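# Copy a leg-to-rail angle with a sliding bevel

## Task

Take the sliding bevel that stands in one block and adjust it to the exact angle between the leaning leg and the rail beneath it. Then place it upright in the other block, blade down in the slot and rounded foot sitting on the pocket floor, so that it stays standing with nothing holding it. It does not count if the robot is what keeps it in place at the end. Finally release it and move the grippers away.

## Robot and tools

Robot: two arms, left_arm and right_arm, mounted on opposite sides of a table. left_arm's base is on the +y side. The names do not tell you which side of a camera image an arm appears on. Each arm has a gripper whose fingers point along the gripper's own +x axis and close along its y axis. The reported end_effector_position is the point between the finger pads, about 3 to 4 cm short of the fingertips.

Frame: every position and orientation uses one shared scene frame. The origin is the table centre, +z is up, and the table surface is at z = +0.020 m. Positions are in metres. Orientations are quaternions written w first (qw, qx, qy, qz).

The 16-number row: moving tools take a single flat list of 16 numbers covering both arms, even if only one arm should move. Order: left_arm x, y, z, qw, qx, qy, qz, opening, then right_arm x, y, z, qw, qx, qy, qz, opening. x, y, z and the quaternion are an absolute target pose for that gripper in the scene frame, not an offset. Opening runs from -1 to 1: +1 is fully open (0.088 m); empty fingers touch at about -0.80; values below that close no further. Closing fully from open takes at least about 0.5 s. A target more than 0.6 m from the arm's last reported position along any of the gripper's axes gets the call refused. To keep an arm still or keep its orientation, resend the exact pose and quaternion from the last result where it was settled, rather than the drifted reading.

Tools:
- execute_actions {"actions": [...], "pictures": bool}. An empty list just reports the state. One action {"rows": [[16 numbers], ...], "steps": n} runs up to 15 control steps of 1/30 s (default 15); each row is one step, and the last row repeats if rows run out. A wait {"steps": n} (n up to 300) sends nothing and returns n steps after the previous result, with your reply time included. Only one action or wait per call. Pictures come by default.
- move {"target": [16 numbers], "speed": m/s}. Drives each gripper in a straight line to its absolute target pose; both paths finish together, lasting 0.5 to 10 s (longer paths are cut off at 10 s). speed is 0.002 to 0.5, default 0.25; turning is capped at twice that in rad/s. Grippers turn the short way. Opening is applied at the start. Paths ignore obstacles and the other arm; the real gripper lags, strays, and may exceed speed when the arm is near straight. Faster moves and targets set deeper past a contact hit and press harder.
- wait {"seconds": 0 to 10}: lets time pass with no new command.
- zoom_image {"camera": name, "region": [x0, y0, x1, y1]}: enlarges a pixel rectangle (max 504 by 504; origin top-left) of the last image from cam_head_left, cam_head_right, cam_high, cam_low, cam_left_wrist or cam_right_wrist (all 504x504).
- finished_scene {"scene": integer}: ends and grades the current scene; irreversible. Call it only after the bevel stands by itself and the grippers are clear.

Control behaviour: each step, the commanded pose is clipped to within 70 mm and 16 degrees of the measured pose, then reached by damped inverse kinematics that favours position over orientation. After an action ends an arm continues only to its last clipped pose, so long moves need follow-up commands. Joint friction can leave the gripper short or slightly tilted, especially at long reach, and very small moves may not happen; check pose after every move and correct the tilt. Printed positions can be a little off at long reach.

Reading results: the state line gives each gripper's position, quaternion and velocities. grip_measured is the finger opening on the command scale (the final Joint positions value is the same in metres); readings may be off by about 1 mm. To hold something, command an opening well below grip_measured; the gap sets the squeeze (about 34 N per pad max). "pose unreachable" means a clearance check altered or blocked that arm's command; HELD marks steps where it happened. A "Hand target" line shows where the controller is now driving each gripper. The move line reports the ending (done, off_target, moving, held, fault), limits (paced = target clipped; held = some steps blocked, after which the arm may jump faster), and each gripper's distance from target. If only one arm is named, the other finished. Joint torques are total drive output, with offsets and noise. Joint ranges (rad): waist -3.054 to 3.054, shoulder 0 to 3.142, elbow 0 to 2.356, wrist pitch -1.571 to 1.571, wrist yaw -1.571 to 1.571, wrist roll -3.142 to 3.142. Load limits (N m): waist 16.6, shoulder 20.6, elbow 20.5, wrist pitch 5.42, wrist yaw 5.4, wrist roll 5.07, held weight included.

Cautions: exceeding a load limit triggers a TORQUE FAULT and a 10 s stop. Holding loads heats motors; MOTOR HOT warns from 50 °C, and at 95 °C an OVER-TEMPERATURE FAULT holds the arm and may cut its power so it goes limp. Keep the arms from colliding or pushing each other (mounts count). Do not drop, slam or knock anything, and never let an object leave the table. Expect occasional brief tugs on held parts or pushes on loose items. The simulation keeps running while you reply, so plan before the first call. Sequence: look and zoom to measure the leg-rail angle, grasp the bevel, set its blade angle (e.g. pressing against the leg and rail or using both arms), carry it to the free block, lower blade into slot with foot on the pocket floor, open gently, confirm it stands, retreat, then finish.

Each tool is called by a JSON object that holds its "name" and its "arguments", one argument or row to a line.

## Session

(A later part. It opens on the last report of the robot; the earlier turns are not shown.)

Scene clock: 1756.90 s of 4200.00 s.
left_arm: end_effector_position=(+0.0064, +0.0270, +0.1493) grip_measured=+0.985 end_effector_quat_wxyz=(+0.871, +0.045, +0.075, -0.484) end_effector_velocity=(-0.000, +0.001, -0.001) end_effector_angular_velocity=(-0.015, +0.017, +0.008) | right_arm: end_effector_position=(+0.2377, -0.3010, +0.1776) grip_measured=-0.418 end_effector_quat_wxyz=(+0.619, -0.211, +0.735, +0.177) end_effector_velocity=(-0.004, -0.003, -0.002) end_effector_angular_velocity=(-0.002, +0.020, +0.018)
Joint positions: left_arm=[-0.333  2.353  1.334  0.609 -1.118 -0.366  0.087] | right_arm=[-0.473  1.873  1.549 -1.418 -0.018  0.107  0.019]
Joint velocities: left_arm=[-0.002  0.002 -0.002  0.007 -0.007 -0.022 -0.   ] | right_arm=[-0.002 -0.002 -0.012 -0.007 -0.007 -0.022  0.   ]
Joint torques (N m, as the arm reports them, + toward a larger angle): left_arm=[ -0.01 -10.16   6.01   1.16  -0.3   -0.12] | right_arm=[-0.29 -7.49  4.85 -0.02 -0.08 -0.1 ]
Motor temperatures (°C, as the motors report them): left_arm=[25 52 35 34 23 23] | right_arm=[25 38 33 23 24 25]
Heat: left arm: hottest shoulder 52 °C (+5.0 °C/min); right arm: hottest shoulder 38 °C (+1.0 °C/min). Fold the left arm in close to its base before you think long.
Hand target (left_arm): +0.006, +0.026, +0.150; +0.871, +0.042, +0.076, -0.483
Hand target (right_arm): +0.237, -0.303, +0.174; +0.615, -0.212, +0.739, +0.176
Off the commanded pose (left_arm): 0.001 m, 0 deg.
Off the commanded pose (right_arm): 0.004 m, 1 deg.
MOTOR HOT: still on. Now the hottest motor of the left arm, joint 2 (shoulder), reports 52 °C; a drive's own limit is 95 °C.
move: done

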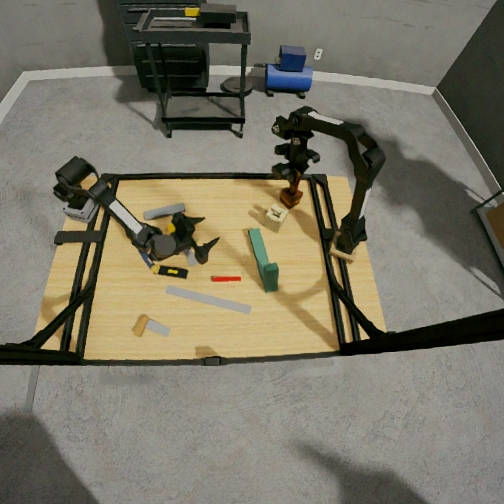

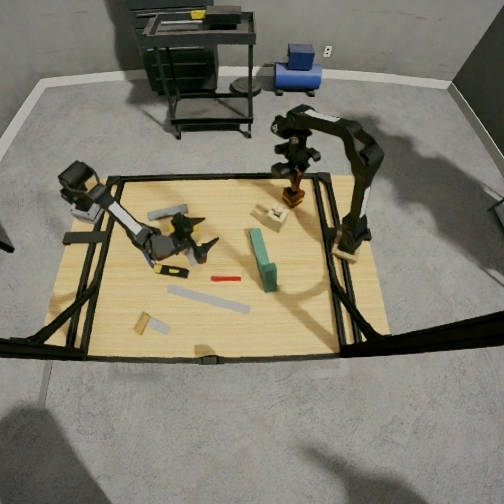

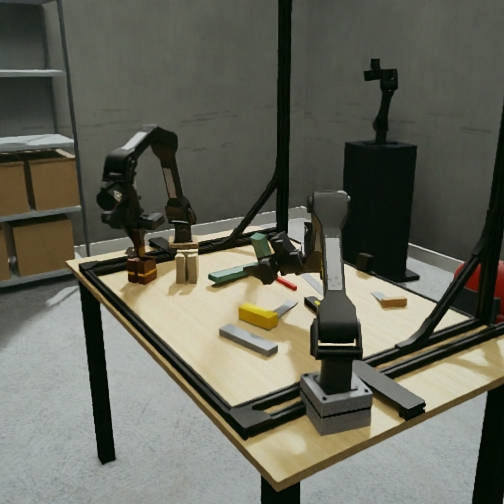

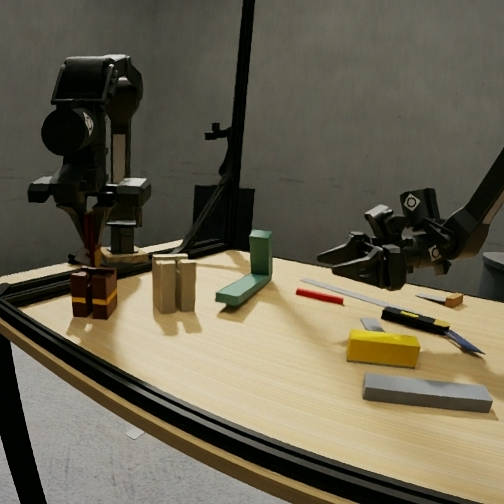

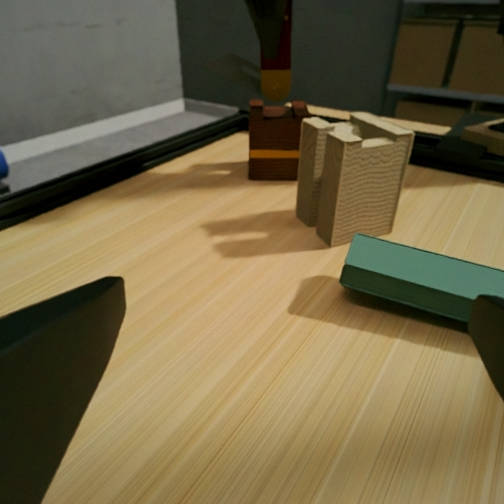

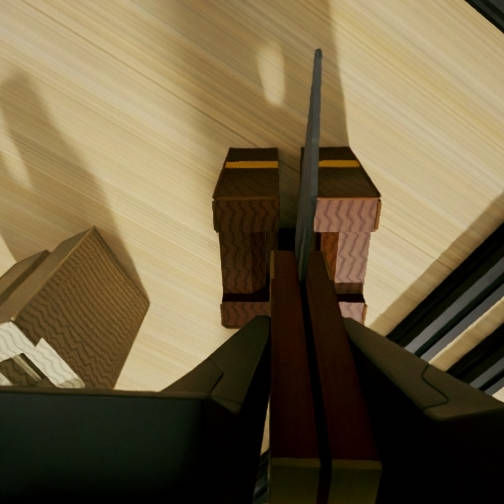

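{"name": "move", "arguments": {
  "target": [0.006,0.026,0.15,0.8713,0.042,0.076,-0.483,1,0.2335,-0.305,0.175,0.6147,-0.2119,0.7391,0.1762,-0.68],
  "speed": 0.006
}}

{"name": "zoom_image", "arguments": {
  "camera": "cam_left_wrist",
  "region": [200, 0, 380, 200]
}}

{"name": "zoom_image", "arguments": {
  "camera": "cam_right_wrist",
  "region": [200, 100, 400, 330]
}}

Scene clock: 1772.33 s of 4200.00 s.
left_arm: end_effector_position=(+0.0064, +0.0269, +0.1491) grip_measured=+0.985 end_effector_quat_wxyz=(+0.871, +0.045, +0.075, -0.483) end_effector_velocity=(-0.003, +0.002, -0.001) end_effector_angular_velocity=(-0.007, +0.005, +0.001) | right_arm: end_effector_position=(+0.2346, -0.3035, +0.1729) grip_measured=-0.418 end_effector_quat_wxyz=(+0.612, -0.213, +0.741, +0.175) end_effector_velocity=(+0.001, +0.003, +0.001) end_effector_angular_velocity=(+0.012, -0.006, -0.006)
Joint positions: left_arm=[-0.333  2.353  1.335  0.609 -1.118 -0.367  0.087] | right_arm=[-0.473  1.875  1.53  -1.415 -0.018  0.106  0.019]
Joint velocities: left_arm=[-0.007  0.002 -0.002  0.007 -0.007 -0.007 -0.   ] | right_arm=[ 0.002 -0.002  0.002  0.007 -0.007  0.007 -0.   ]
Joint torques (N m, as the arm reports them, + toward a larger angle): left_arm=[  0.   -10.27   5.88   1.17  -0.31  -0.09] | right_arm=[-0.14 -9.79  4.83 -0.05 -0.09 -0.05]
Motor temperatures (°C, as the motors report them): left_arm=[25 53 35 34 23 23] | right_arm=[25 38 32 23 24 25]
Heat: left arm: hottest shoulder 53 °C (+4.1 °C/min); right arm: hottest shoulder 38 °C (+1.0 °C/min). Fold the left arm in close to its base before you think long.
Hand target (left_arm): +0.006, +0.026, +0.150; +0.871, +0.042, +0.076, -0.483
Hand target (right_arm): +0.234, -0.305, +0.175; +0.615, -0.212, +0.739, +0.176
Off the commanded pose (left_arm): 0.001 m, 0 deg.
Off the commanded pose (right_arm): 0.003 m, 0 deg.
MOTOR HOT: still on. Now the hottest motor of the left arm, joint 2 (shoulder), reports 53 °C; a drive's own limit is 95 °C.
move: done

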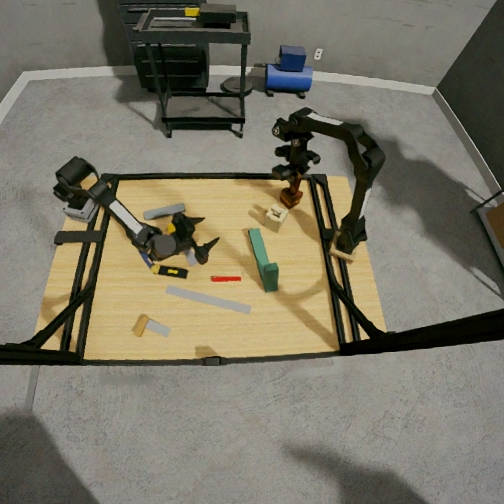

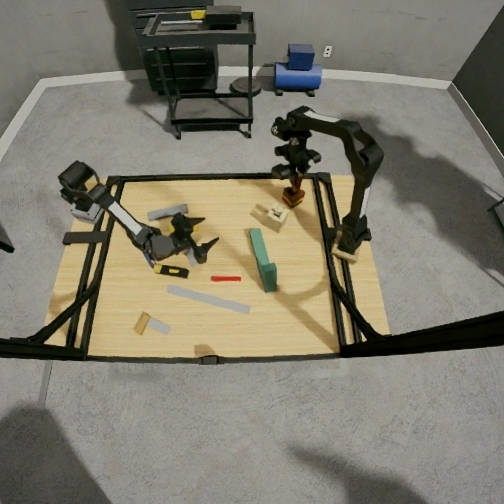

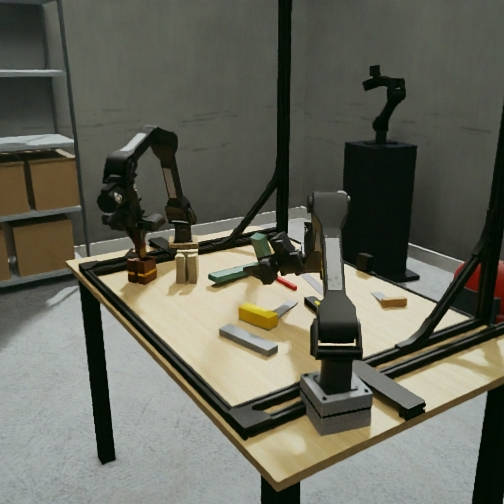

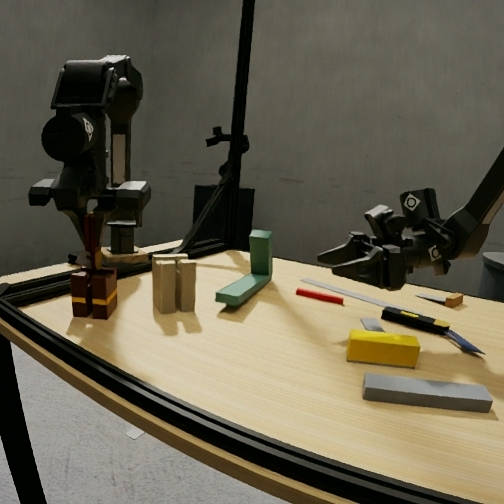

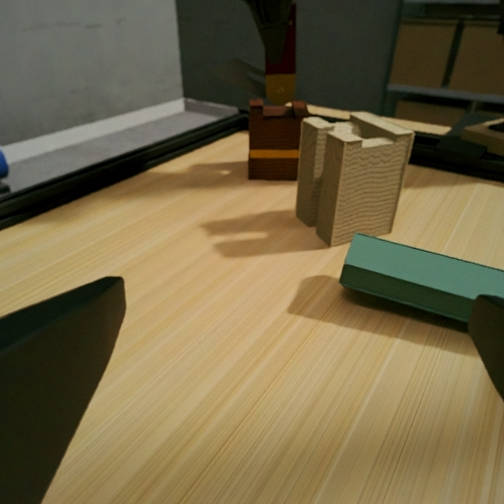

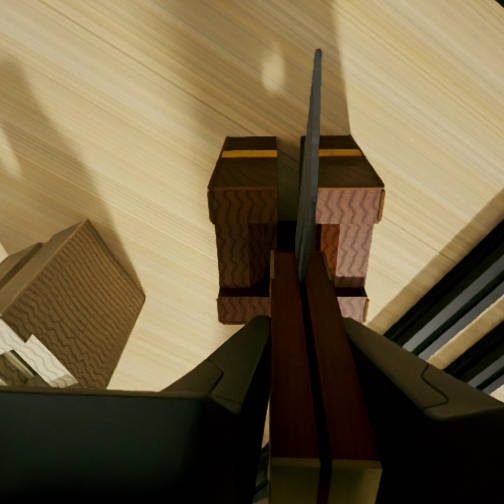

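Region (200, 0, 380, 200) of cam_left_wrist's 504x504 image, scaled by 2.520, with more detail than that image has; it fills the left 454 columns of this view, and the rest is white.

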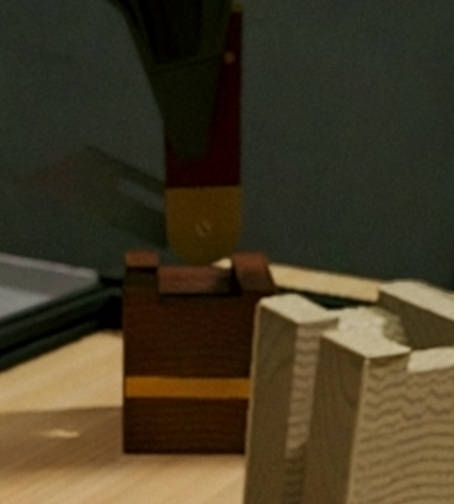

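Region (200, 100, 400, 330) of cam_right_wrist's 504x504 image, scaled by 2.191, with more detail than that image has; it fills the left 438 columns of this view, and the rest is white.

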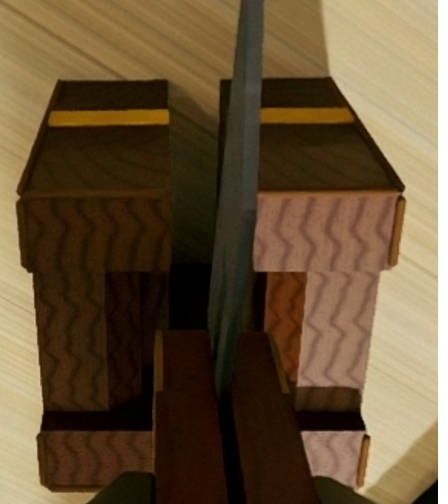

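{"name": "move", "arguments": {
  "target": [0.006,0.026,0.15,0.8713,0.042,0.076,-0.483,1,0.2340,-0.3048,0.158,0.6147,-0.2119,0.7391,0.1762,-0.68],
  "speed": 0.006
}}

{"name": "zoom_image", "arguments": {
  "camera": "cam_left_wrist",
  "region": [200, 0, 380, 200]
}}

{"name": "zoom_image", "arguments": {
  "camera": "cam_right_wrist",
  "region": [200, 100, 400, 330]
}}

Scene clock: 1785.83 s of 4200.00 s.
left_arm: end_effector_position=(+0.0063, +0.0268, +0.1491) grip_measured=+0.985 end_effector_quat_wxyz=(+0.871, +0.045, +0.075, -0.483) end_effector_velocity=(-0.001, +0.000, +0.004) end_effector_angular_velocity=(-0.007, +0.005, +0.006) | right_arm: end_effector_position=(+0.2348, -0.3035, +0.1592) grip_measured=-0.418 end_effector_quat_wxyz=(+0.616, -0.212, +0.738, +0.176) end_effector_velocity=(-0.005, -0.002, +0.001) end_effector_angular_velocity=(-0.007, +0.022, +0.008)
Joint positions: left_arm=[-0.333  2.354  1.335  0.609 -1.118 -0.368  0.087] | right_arm=[-0.474  1.874  1.475 -1.351 -0.018  0.106  0.019]
Joint velocities: left_arm=[-0.002 -0.007  0.002 -0.007 -0.007 -0.007 -0.   ] | right_arm=[ 0.002 -0.002 -0.002 -0.022 -0.007 -0.007 -0.   ]
Joint torques (N m, as the arm reports them, + toward a larger angle): left_arm=[  0.   -10.34   5.83   1.18  -0.29  -0.08] | right_arm=[-0.17 -8.38  4.82 -0.03 -0.07 -0.05]
Motor temperatures (°C, as the motors report them): left_arm=[25 54 35 34 23 23] | right_arm=[25 39 32 23 24 25]
Heat: left arm: hottest shoulder 54 °C (+4.0 °C/min); right arm: hottest shoulder 39 °C (+2.0 °C/min). Fold the left arm in close to its base before you think long.
Hand target (left_arm): +0.006, +0.026, +0.150; +0.871, +0.042, +0.076, -0.483
Hand target (right_arm): +0.234, -0.305, +0.158; +0.615, -0.212, +0.739, +0.176
Off the commanded pose (left_arm): 0.001 m, 0 deg.
Off the commanded pose (right_arm): 0.002 m, 0 deg.
MOTOR HOT: still on. Now the hottest motor of the left arm, joint 2 (shoulder), reports 54 °C; a drive's own limit is 95 °C.
move: done

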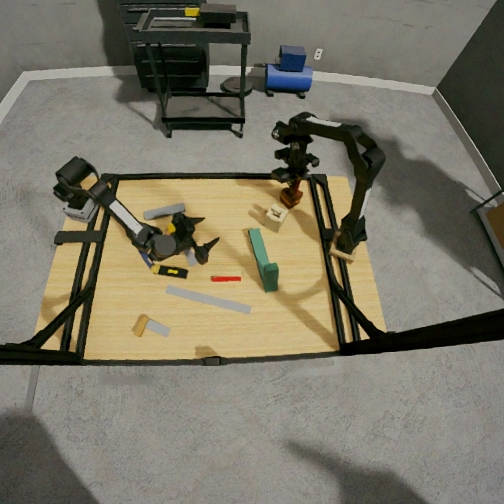

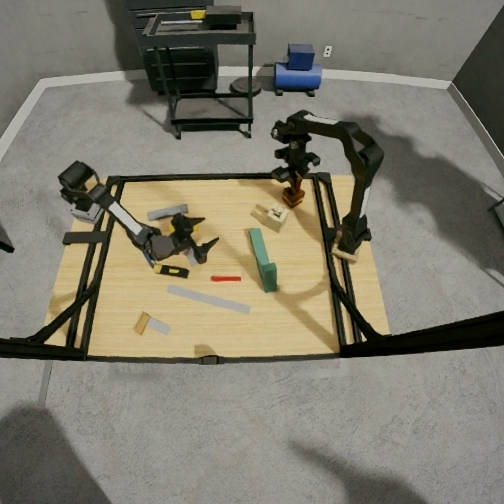

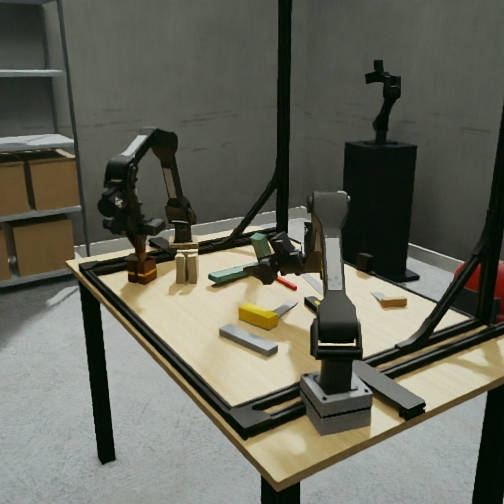

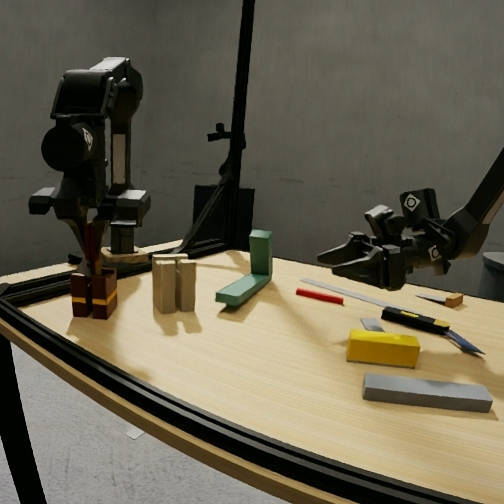

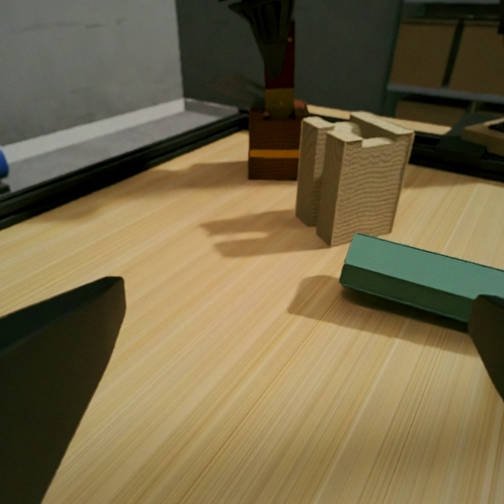

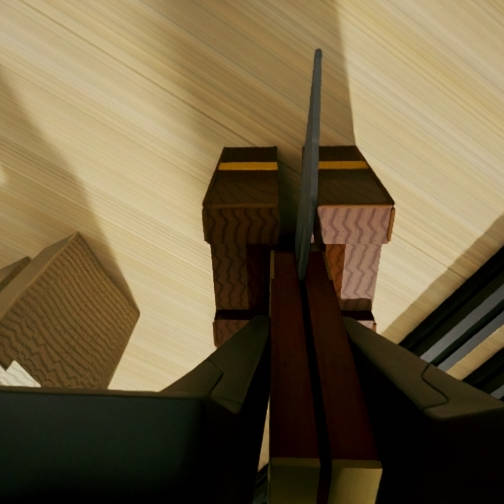

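Region (200, 0, 380, 200) of cam_left_wrist's 504x504 image, scaled by 2.520, with more detail than that image has; it fills the left 454 columns of this view, and the rest is white.

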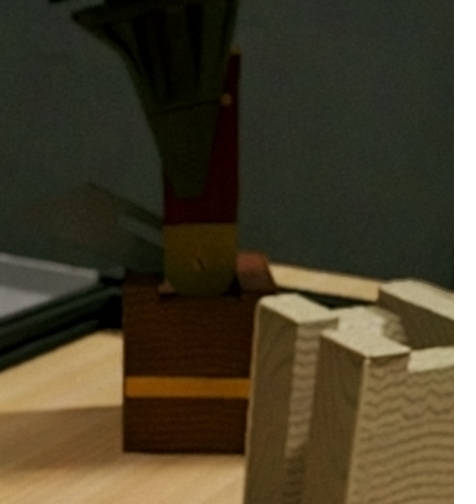

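Region (200, 100, 400, 330) of cam_right_wrist's 504x504 image, scaled by 2.191, with more detail than that image has; it fills the left 438 columns of this view, and the rest is white.

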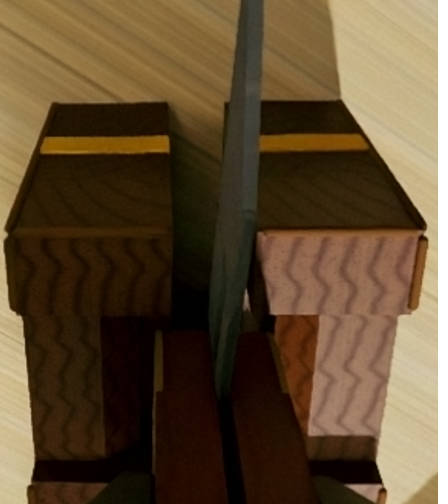

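{"name": "move", "arguments": {
  "target": [0.006,0.026,0.15,0.8713,0.042,0.076,-0.483,1,0.2340,-0.3048,0.145,0.6147,-0.2119,0.7391,0.1762,-0.68],
  "speed": 0.005
}}

{"name": "zoom_image", "arguments": {
  "camera": "cam_left_wrist",
  "region": [200, 0, 380, 200]
}}

{"name": "zoom_image", "arguments": {
  "camera": "cam_right_wrist",
  "region": [200, 30, 400, 330]
}}

Scene clock: 1800.70 s of 4200.00 s.
left_arm: end_effector_position=(+0.0065, +0.0267, +0.1488) grip_measured=+0.985 end_effector_quat_wxyz=(+0.871, +0.045, +0.075, -0.483) end_effector_velocity=(-0.000, +0.003, +0.001) end_effector_angular_velocity=(-0.010, +0.007, +0.017) | right_arm: end_effector_position=(+0.2350, -0.3035, +0.1487) grip_measured=-0.418 end_effector_quat_wxyz=(+0.619, -0.211, +0.735, +0.178) end_effector_velocity=(-0.007, -0.002, +0.000) end_effector_angular_velocity=(+0.001, +0.035, +0.001)
Joint positions: left_arm=[-0.333  2.355  1.336  0.609 -1.118 -0.368  0.087] | right_arm=[-0.474  1.874  1.435 -1.301 -0.018  0.106  0.019]
Joint velocities: left_arm=[-0.007 -0.002 -0.002 -0.007 -0.022 -0.022 -0.   ] | right_arm=[-0.002 -0.002 -0.007 -0.022 -0.022 -0.007 -0.   ]
Joint torques (N m, as the arm reports them, + toward a larger angle): left_arm=[ -0.03 -10.4    5.75   1.2   -0.3   -0.07] | right_arm=[-0.14 -7.32  4.69  0.01 -0.08 -0.04]
Motor temperatures (°C, as the motors report them): left_arm=[25 54 35 34 23 23] | right_arm=[25 39 31 23 24 25]
Heat: left arm: hottest shoulder 54 °C (+3.0 °C/min); right arm: hottest shoulder 39 °C (+2.0 °C/min). Fold the left arm in close to its base before you think long.
Hand target (left_arm): +0.006, +0.026, +0.150; +0.871, +0.042, +0.076, -0.483
Hand target (right_arm): +0.234, -0.305, +0.145; +0.615, -0.212, +0.739, +0.176
Off the commanded pose (left_arm): 0.001 m, 0 deg.
Off the commanded pose (right_arm): 0.004 m, 1 deg.
MOTOR HOT: still on. Now the hottest motor of the left arm, joint 2 (shoulder), reports 54 °C; a drive's own limit is 95 °C.
move: done

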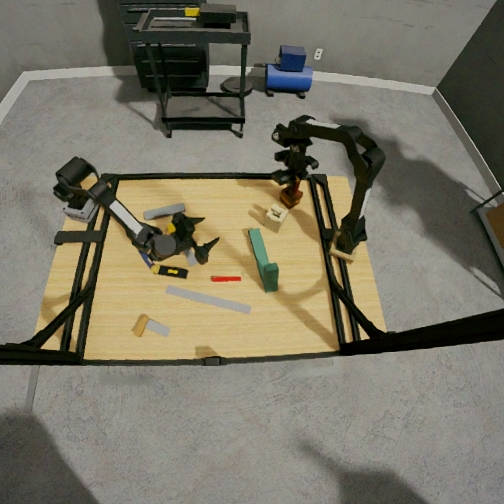

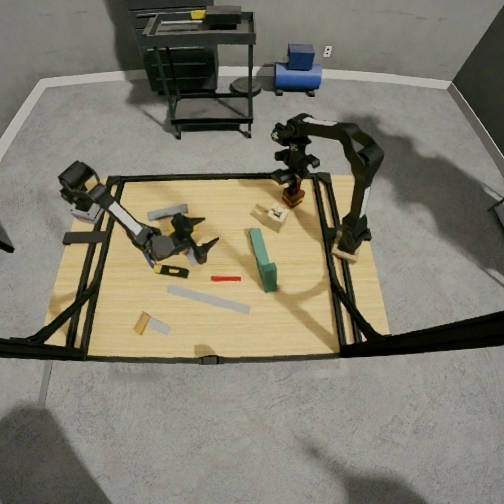

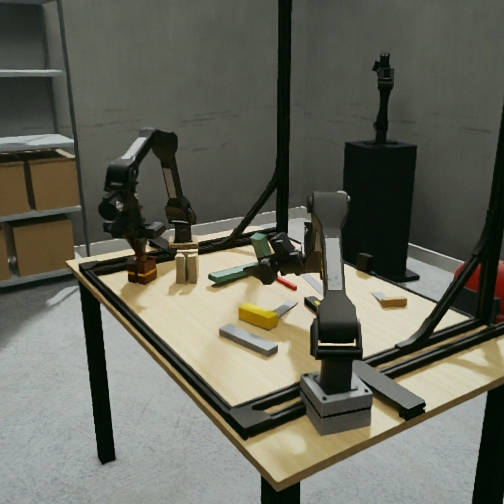

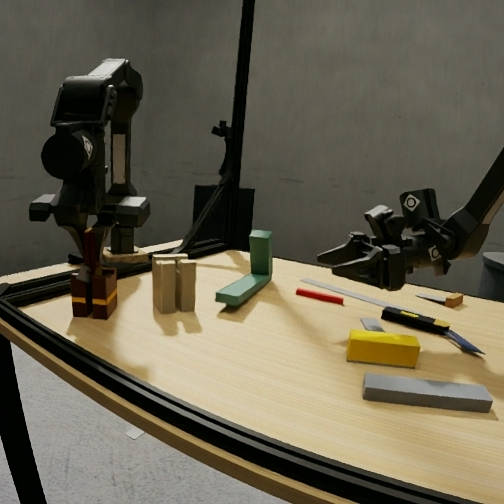

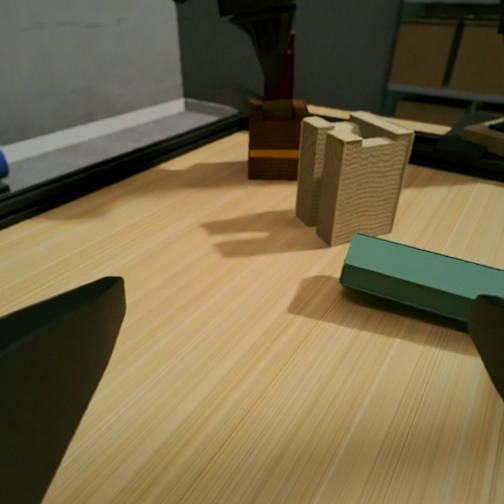

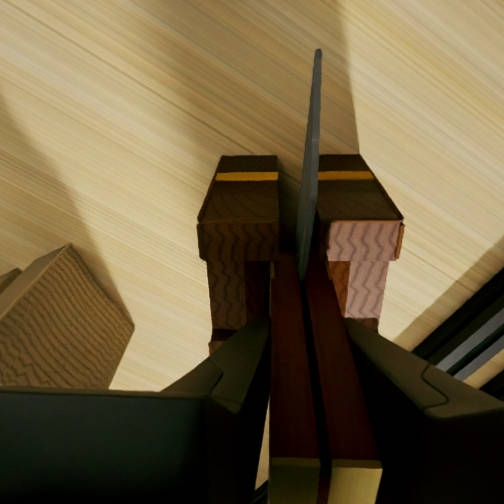

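Region (200, 0, 380, 200) of cam_left_wrist's 504x504 image, scaled by 2.520, with more detail than that image has; it fills the left 454 columns of this view, and the rest is white.

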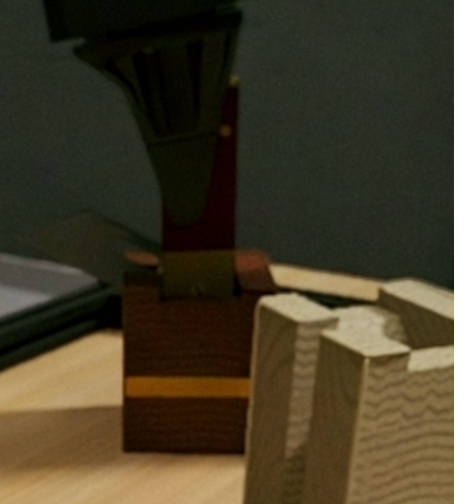

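Region (200, 30, 400, 330) of cam_right_wrist's 504x504 image, scaled by 1.680, with more detail than that image has.

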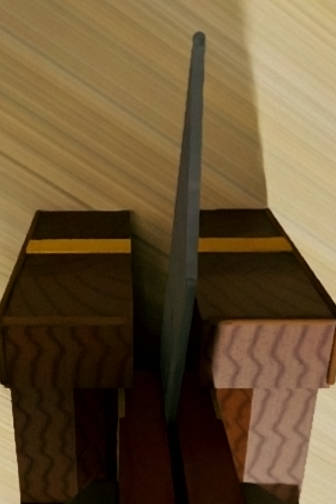

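{"name": "move", "arguments": {
  "target": [0.006,0.026,0.15,0.8713,0.042,0.076,-0.483,1,0.2335,-0.3050,0.138,0.6115,-0.2126,0.7418,0.1753,-0.68],
  "speed": 0.004
}}

{"name": "zoom_image", "arguments": {
  "camera": "cam_left_wrist",
  "region": [200, 0, 380, 200]
}}

{"name": "zoom_image", "arguments": {
  "camera": "cam_right_wrist",
  "region": [200, 30, 400, 330]
}}

Scene clock: 1816.67 s of 4200.00 s.
left_arm: end_effector_position=(+0.0064, +0.0267, +0.1487) grip_measured=+0.985 end_effector_quat_wxyz=(+0.871, +0.045, +0.075, -0.483) end_effector_velocity=(+0.002, +0.003, +0.001) end_effector_angular_velocity=(-0.010, +0.007, +0.022) | right_arm: end_effector_position=(+0.2350, -0.3035, +0.1462) grip_measured=-0.418 end_effector_quat_wxyz=(+0.619, -0.211, +0.735, +0.178) end_effector_velocity=(-0.004, +0.002, +0.001) end_effector_angular_velocity=(+0.014, +0.020, +0.006)
Joint positions: left_arm=[-0.333  2.355  1.336  0.608 -1.118 -0.368  0.087] | right_arm=[-0.474  1.876  1.427 -1.292 -0.018  0.105  0.019]
Joint velocities: left_arm=[-0.002 -0.002 -0.002 -0.007 -0.022 -0.022 -0.   ] | right_arm=[ 0.002 -0.002 -0.002 -0.007 -0.022 -0.007 -0.   ]
Joint torques (N m, as the arm reports them, + toward a larger angle): left_arm=[ -0.07 -10.5    5.7    1.2   -0.29  -0.05] | right_arm=[-0.12 -6.24  3.77  0.58 -0.12 -0.04]
Motor temperatures (°C, as the motors report them): left_arm=[25 55 35 34 23 23] | right_arm=[25 39 31 23 24 25]
Heat: left arm: hottest shoulder 55 °C (+3.0 °C/min); right arm: hottest shoulder 39 °C (+1.0 °C/min). Fold the left arm in close to its base before you think long.
Hand target (left_arm): +0.006, +0.026, +0.150; +0.871, +0.042, +0.076, -0.483
Hand target (right_arm): +0.233, -0.305, +0.138; +0.611, -0.213, +0.742, +0.175
Off the commanded pose (left_arm): 0.001 m, 0 deg.
Off the commanded pose (right_arm): 0.008 m, 1 deg.
MOTOR HOT: still on. Now the hottest motor of the left arm, joint 2 (shoulder), reports 55 °C; a drive's own limit is 95 °C.
move: done

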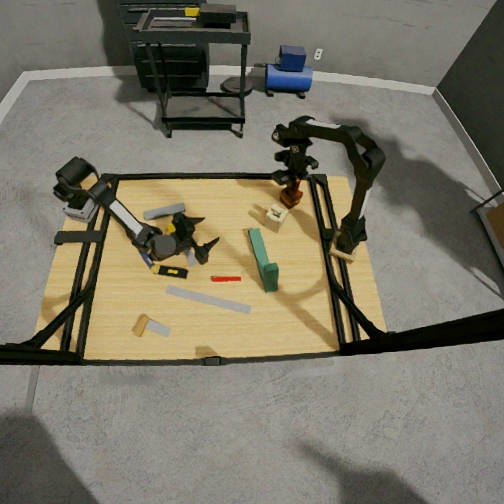

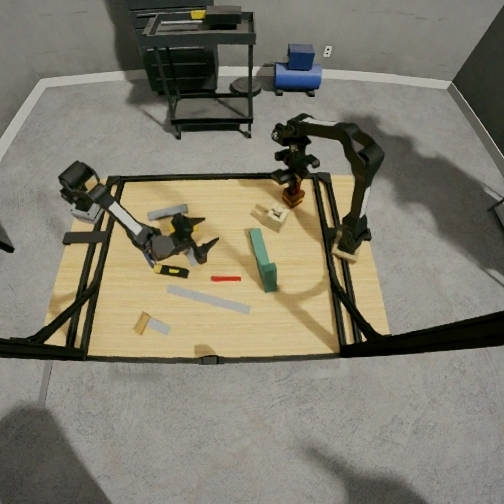

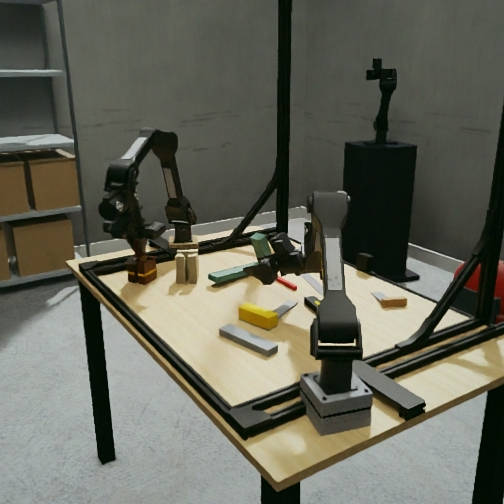

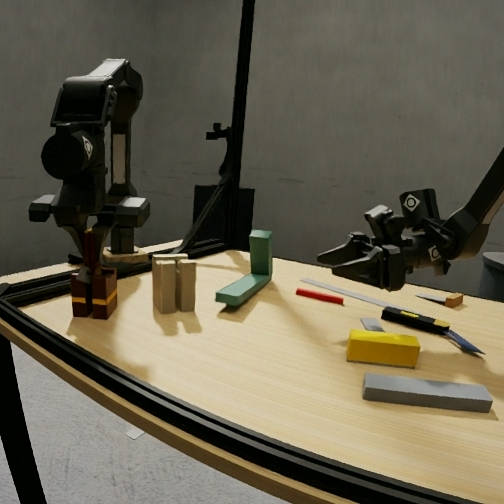

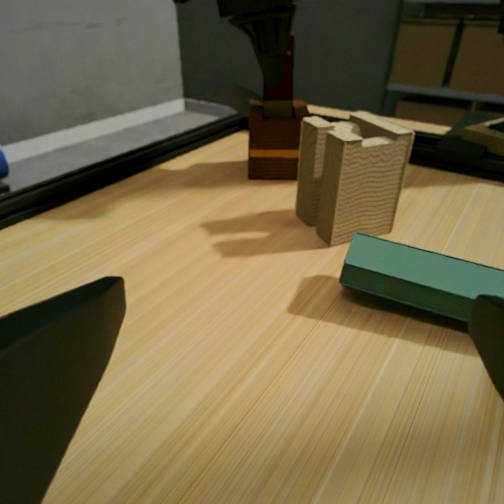

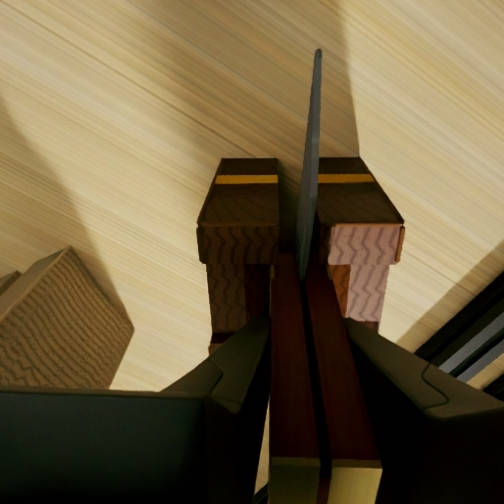

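Region (200, 0, 380, 200) of cam_left_wrist's 504x504 image, scaled by 2.520, with more detail than that image has; it fills the left 454 columns of this view, and the rest is white.

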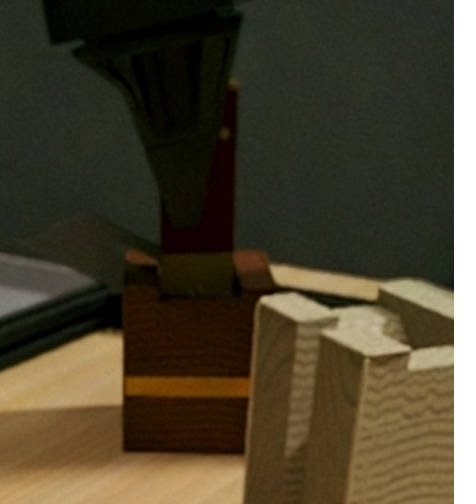

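Region (200, 30, 400, 330) of cam_right_wrist's 504x504 image, scaled by 1.680, with more detail than that image has.

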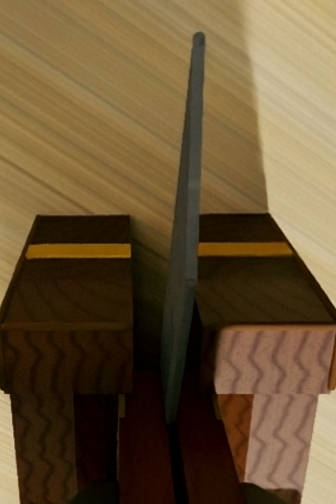

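{"name": "execute_actions", "arguments": {
  "actions": [
    {"rows":[[0.006,0.026,0.15,0.8713,0.042,0.076,-0.483,1,0.2335,-0.3050,0.141,0.6147,-0.2119,0.7391,0.1762,-0.60],[0.006,0.026,0.15,0.8713,0.042,0.076,-0.483,1,0.2335,-0.3050,0.142,0.6147,-0.2119,0.7391,0.1762,-0.55],[0.006,0.026,0.15,0.8713,0.042,0.076,-0.483,1,0.2335,-0.3050,0.143,0.6147,-0.2119,0.7391,0.1762,-0.50],[0.006,0.026,0.15,0.8713,0.042,0.076,-0.483,1,0.2335,-0.3050,0.144,0.6147,-0.2119,0.7391,0.1762,-0.47],[0.006,0.026,0.15,0.8713,0.042,0.076,-0.483,1,0.2335,-0.3050,0.144,0.6147,-0.2119,0.7391,0.1762,-0.45],[0.006,0.026,0.15,0.8713,0.042,0.076,-0.483,1,0.2335,-0.3050,0.144,0.6147,-0.2119,0.7391,0.1762,-0.43],[0.006,0.026,0.15,0.8713,0.042,0.076,-0.483,1,0.2335,-0.3050,0.144,0.6147,-0.2119,0.7391,0.1762,-0.41],[0.006,0.026,0.15,0.8713,0.042,0.076,-0.483,1,0.2335,-0.3050,0.144,0.6147,-0.2119,0.7391,0.1762,-0.39],[0.006,0.026,0.15,0.8713,0.042,0.076,-0.483,1,0.2335,-0.3050,0.144,0.6147,-0.2119,0.7391,0.1762,-0.37],[0.006,0.026,0.15,0.8713,0.042,0.076,-0.483,1,0.2335,-0.3050,0.144,0.6147,-0.2119,0.7391,0.1762,-0.35],[0.006,0.026,0.15,0.8713,0.042,0.076,-0.483,1,0.2335,-0.3050,0.144,0.6147,-0.2119,0.7391,0.1762,-0.32],[0.006,0.026,0.15,0.8713,0.042,0.076,-0.483,1,0.2335,-0.3050,0.144,0.6147,-0.2119,0.7391,0.1762,-0.28]],"steps":15}
  ]
}}

{"name": "zoom_image", "arguments": {
  "camera": "cam_left_wrist",
  "region": [200, 0, 380, 200]
}}

Scene clock: 1846.73 s of 4200.00 s.
left_arm: end_effector_position=(+0.0063, +0.0265, +0.1487) grip_measured=+0.985 end_effector_quat_wxyz=(+0.871, +0.044, +0.076, -0.483) end_effector_velocity=(-0.001, +0.002, -0.004) end_effector_angular_velocity=(+0.028, -0.012, -0.008) | right_arm: end_effector_position=(+0.2343, -0.3040, +0.1455) grip_measured=-0.309 end_effector_quat_wxyz=(+0.618, -0.211, +0.737, +0.177) end_effector_velocity=(-0.004, +0.002, +0.001) end_effector_angular_velocity=(+0.011, +0.018, -0.009)
Joint positions: left_arm=[-0.333  2.356  1.337  0.608 -1.118 -0.369  0.087] | right_arm=[-0.475  1.877  1.425 -1.293 -0.02   0.105  0.024]
Joint velocities: left_arm=[-0.002 -0.002 -0.002 -0.037  0.007 -0.007 -0.   ] | right_arm=[ 0.002 -0.002 -0.002 -0.007 -0.022  0.007  0.014]
Joint torques (N m, as the arm reports them, + toward a larger angle): left_arm=[ -0.06 -10.55   5.62   1.23  -0.29  -0.04] | right_arm=[-0.07 -7.81  5.42 -0.25 -0.02 -0.02]
Motor temperatures (°C, as the motors report them): left_arm=[25 55 35 34 23 23] | right_arm=[25 37 30 24 24 25]
Heat: left arm: hottest shoulder 55 °C (+1.0 °C/min); right arm: hottest shoulder 37 °C (-2.0 °C/min). Fold the left arm in close to its base before you think long.
Hand target (left_arm): +0.006, +0.026, +0.150; +0.871, +0.042, +0.076, -0.483
Hand target (right_arm): +0.234, -0.305, +0.144; +0.615, -0.212, +0.739, +0.176
Off the commanded pose (left_arm): 0.001 m, 0 deg.
Off the commanded pose (right_arm): 0.002 m, 0 deg.
MOTOR HOT: still on. Now the hottest motor of the left arm, joint 2 (shoulder), reports 55 °C; a drive's own limit is 95 °C.
Steps of this call (steps 1 to 887: nothing new was sent; steps 888 to 902: all 15 steps of this action). Readings (end_effector_position):
888: left_arm (+0.0064, +0.0266, +0.1485) | right_arm (+0.2354, -0.3034, +0.1456)
889: left_arm (+0.0064, +0.0266, +0.1485) | right_arm (+0.2354, -0.3034, +0.1456)
891: left_arm (+0.0064, +0.0266, +0.1485) | right_arm (+0.2354, -0.3034, +0.1456)
895: left_arm (+0.0063, +0.0265, +0.1487) | right_arm (+0.2353, -0.3035, +0.1456)
902: the state above

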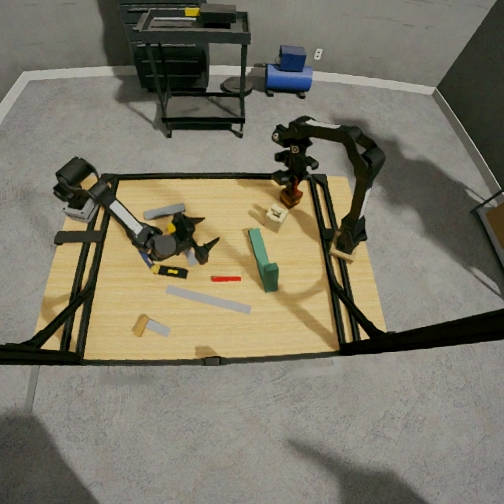

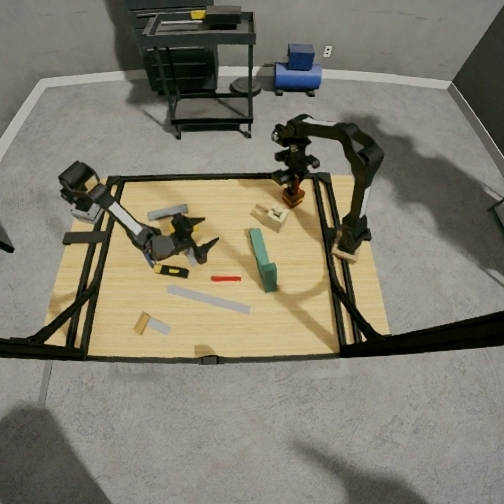

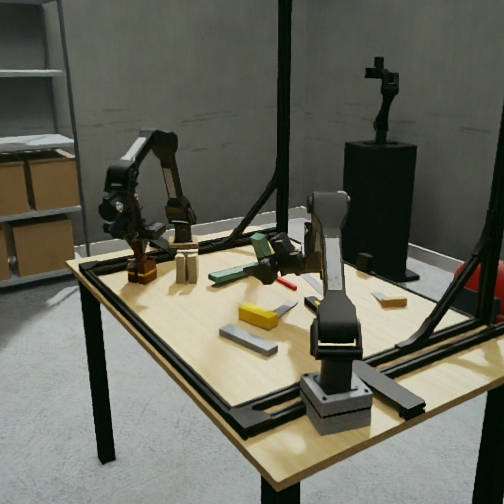

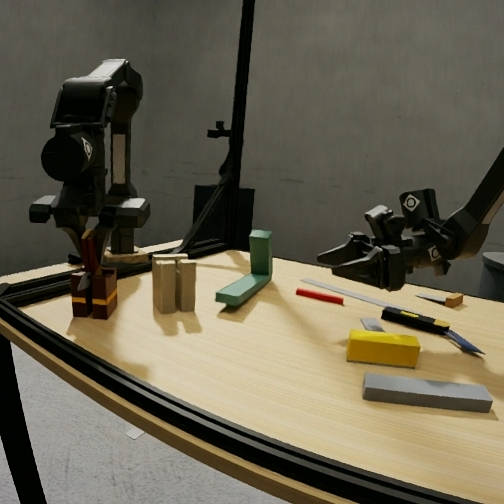

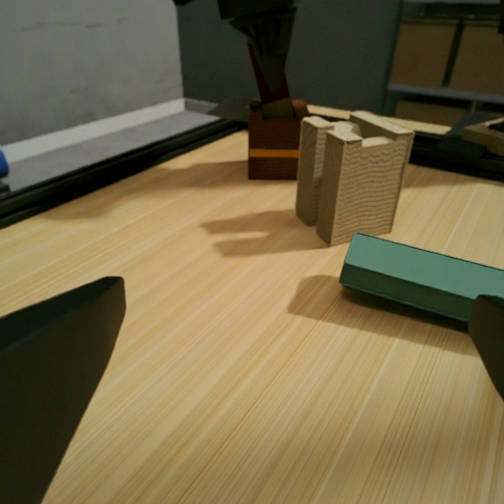

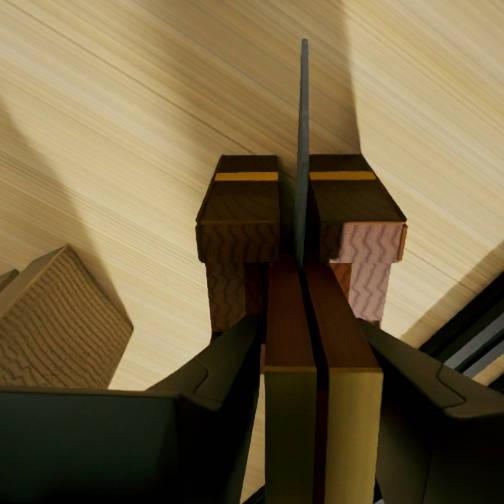

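Region (200, 0, 380, 200) of cam_left_wrist's 504x504 image, scaled by 2.520, with more detail than that image has; it fills the left 454 columns of this view, and the rest is white.

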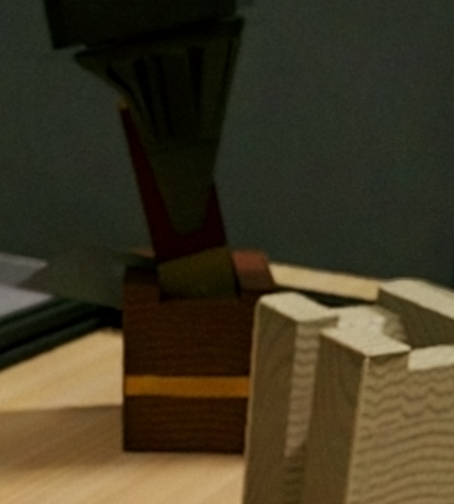

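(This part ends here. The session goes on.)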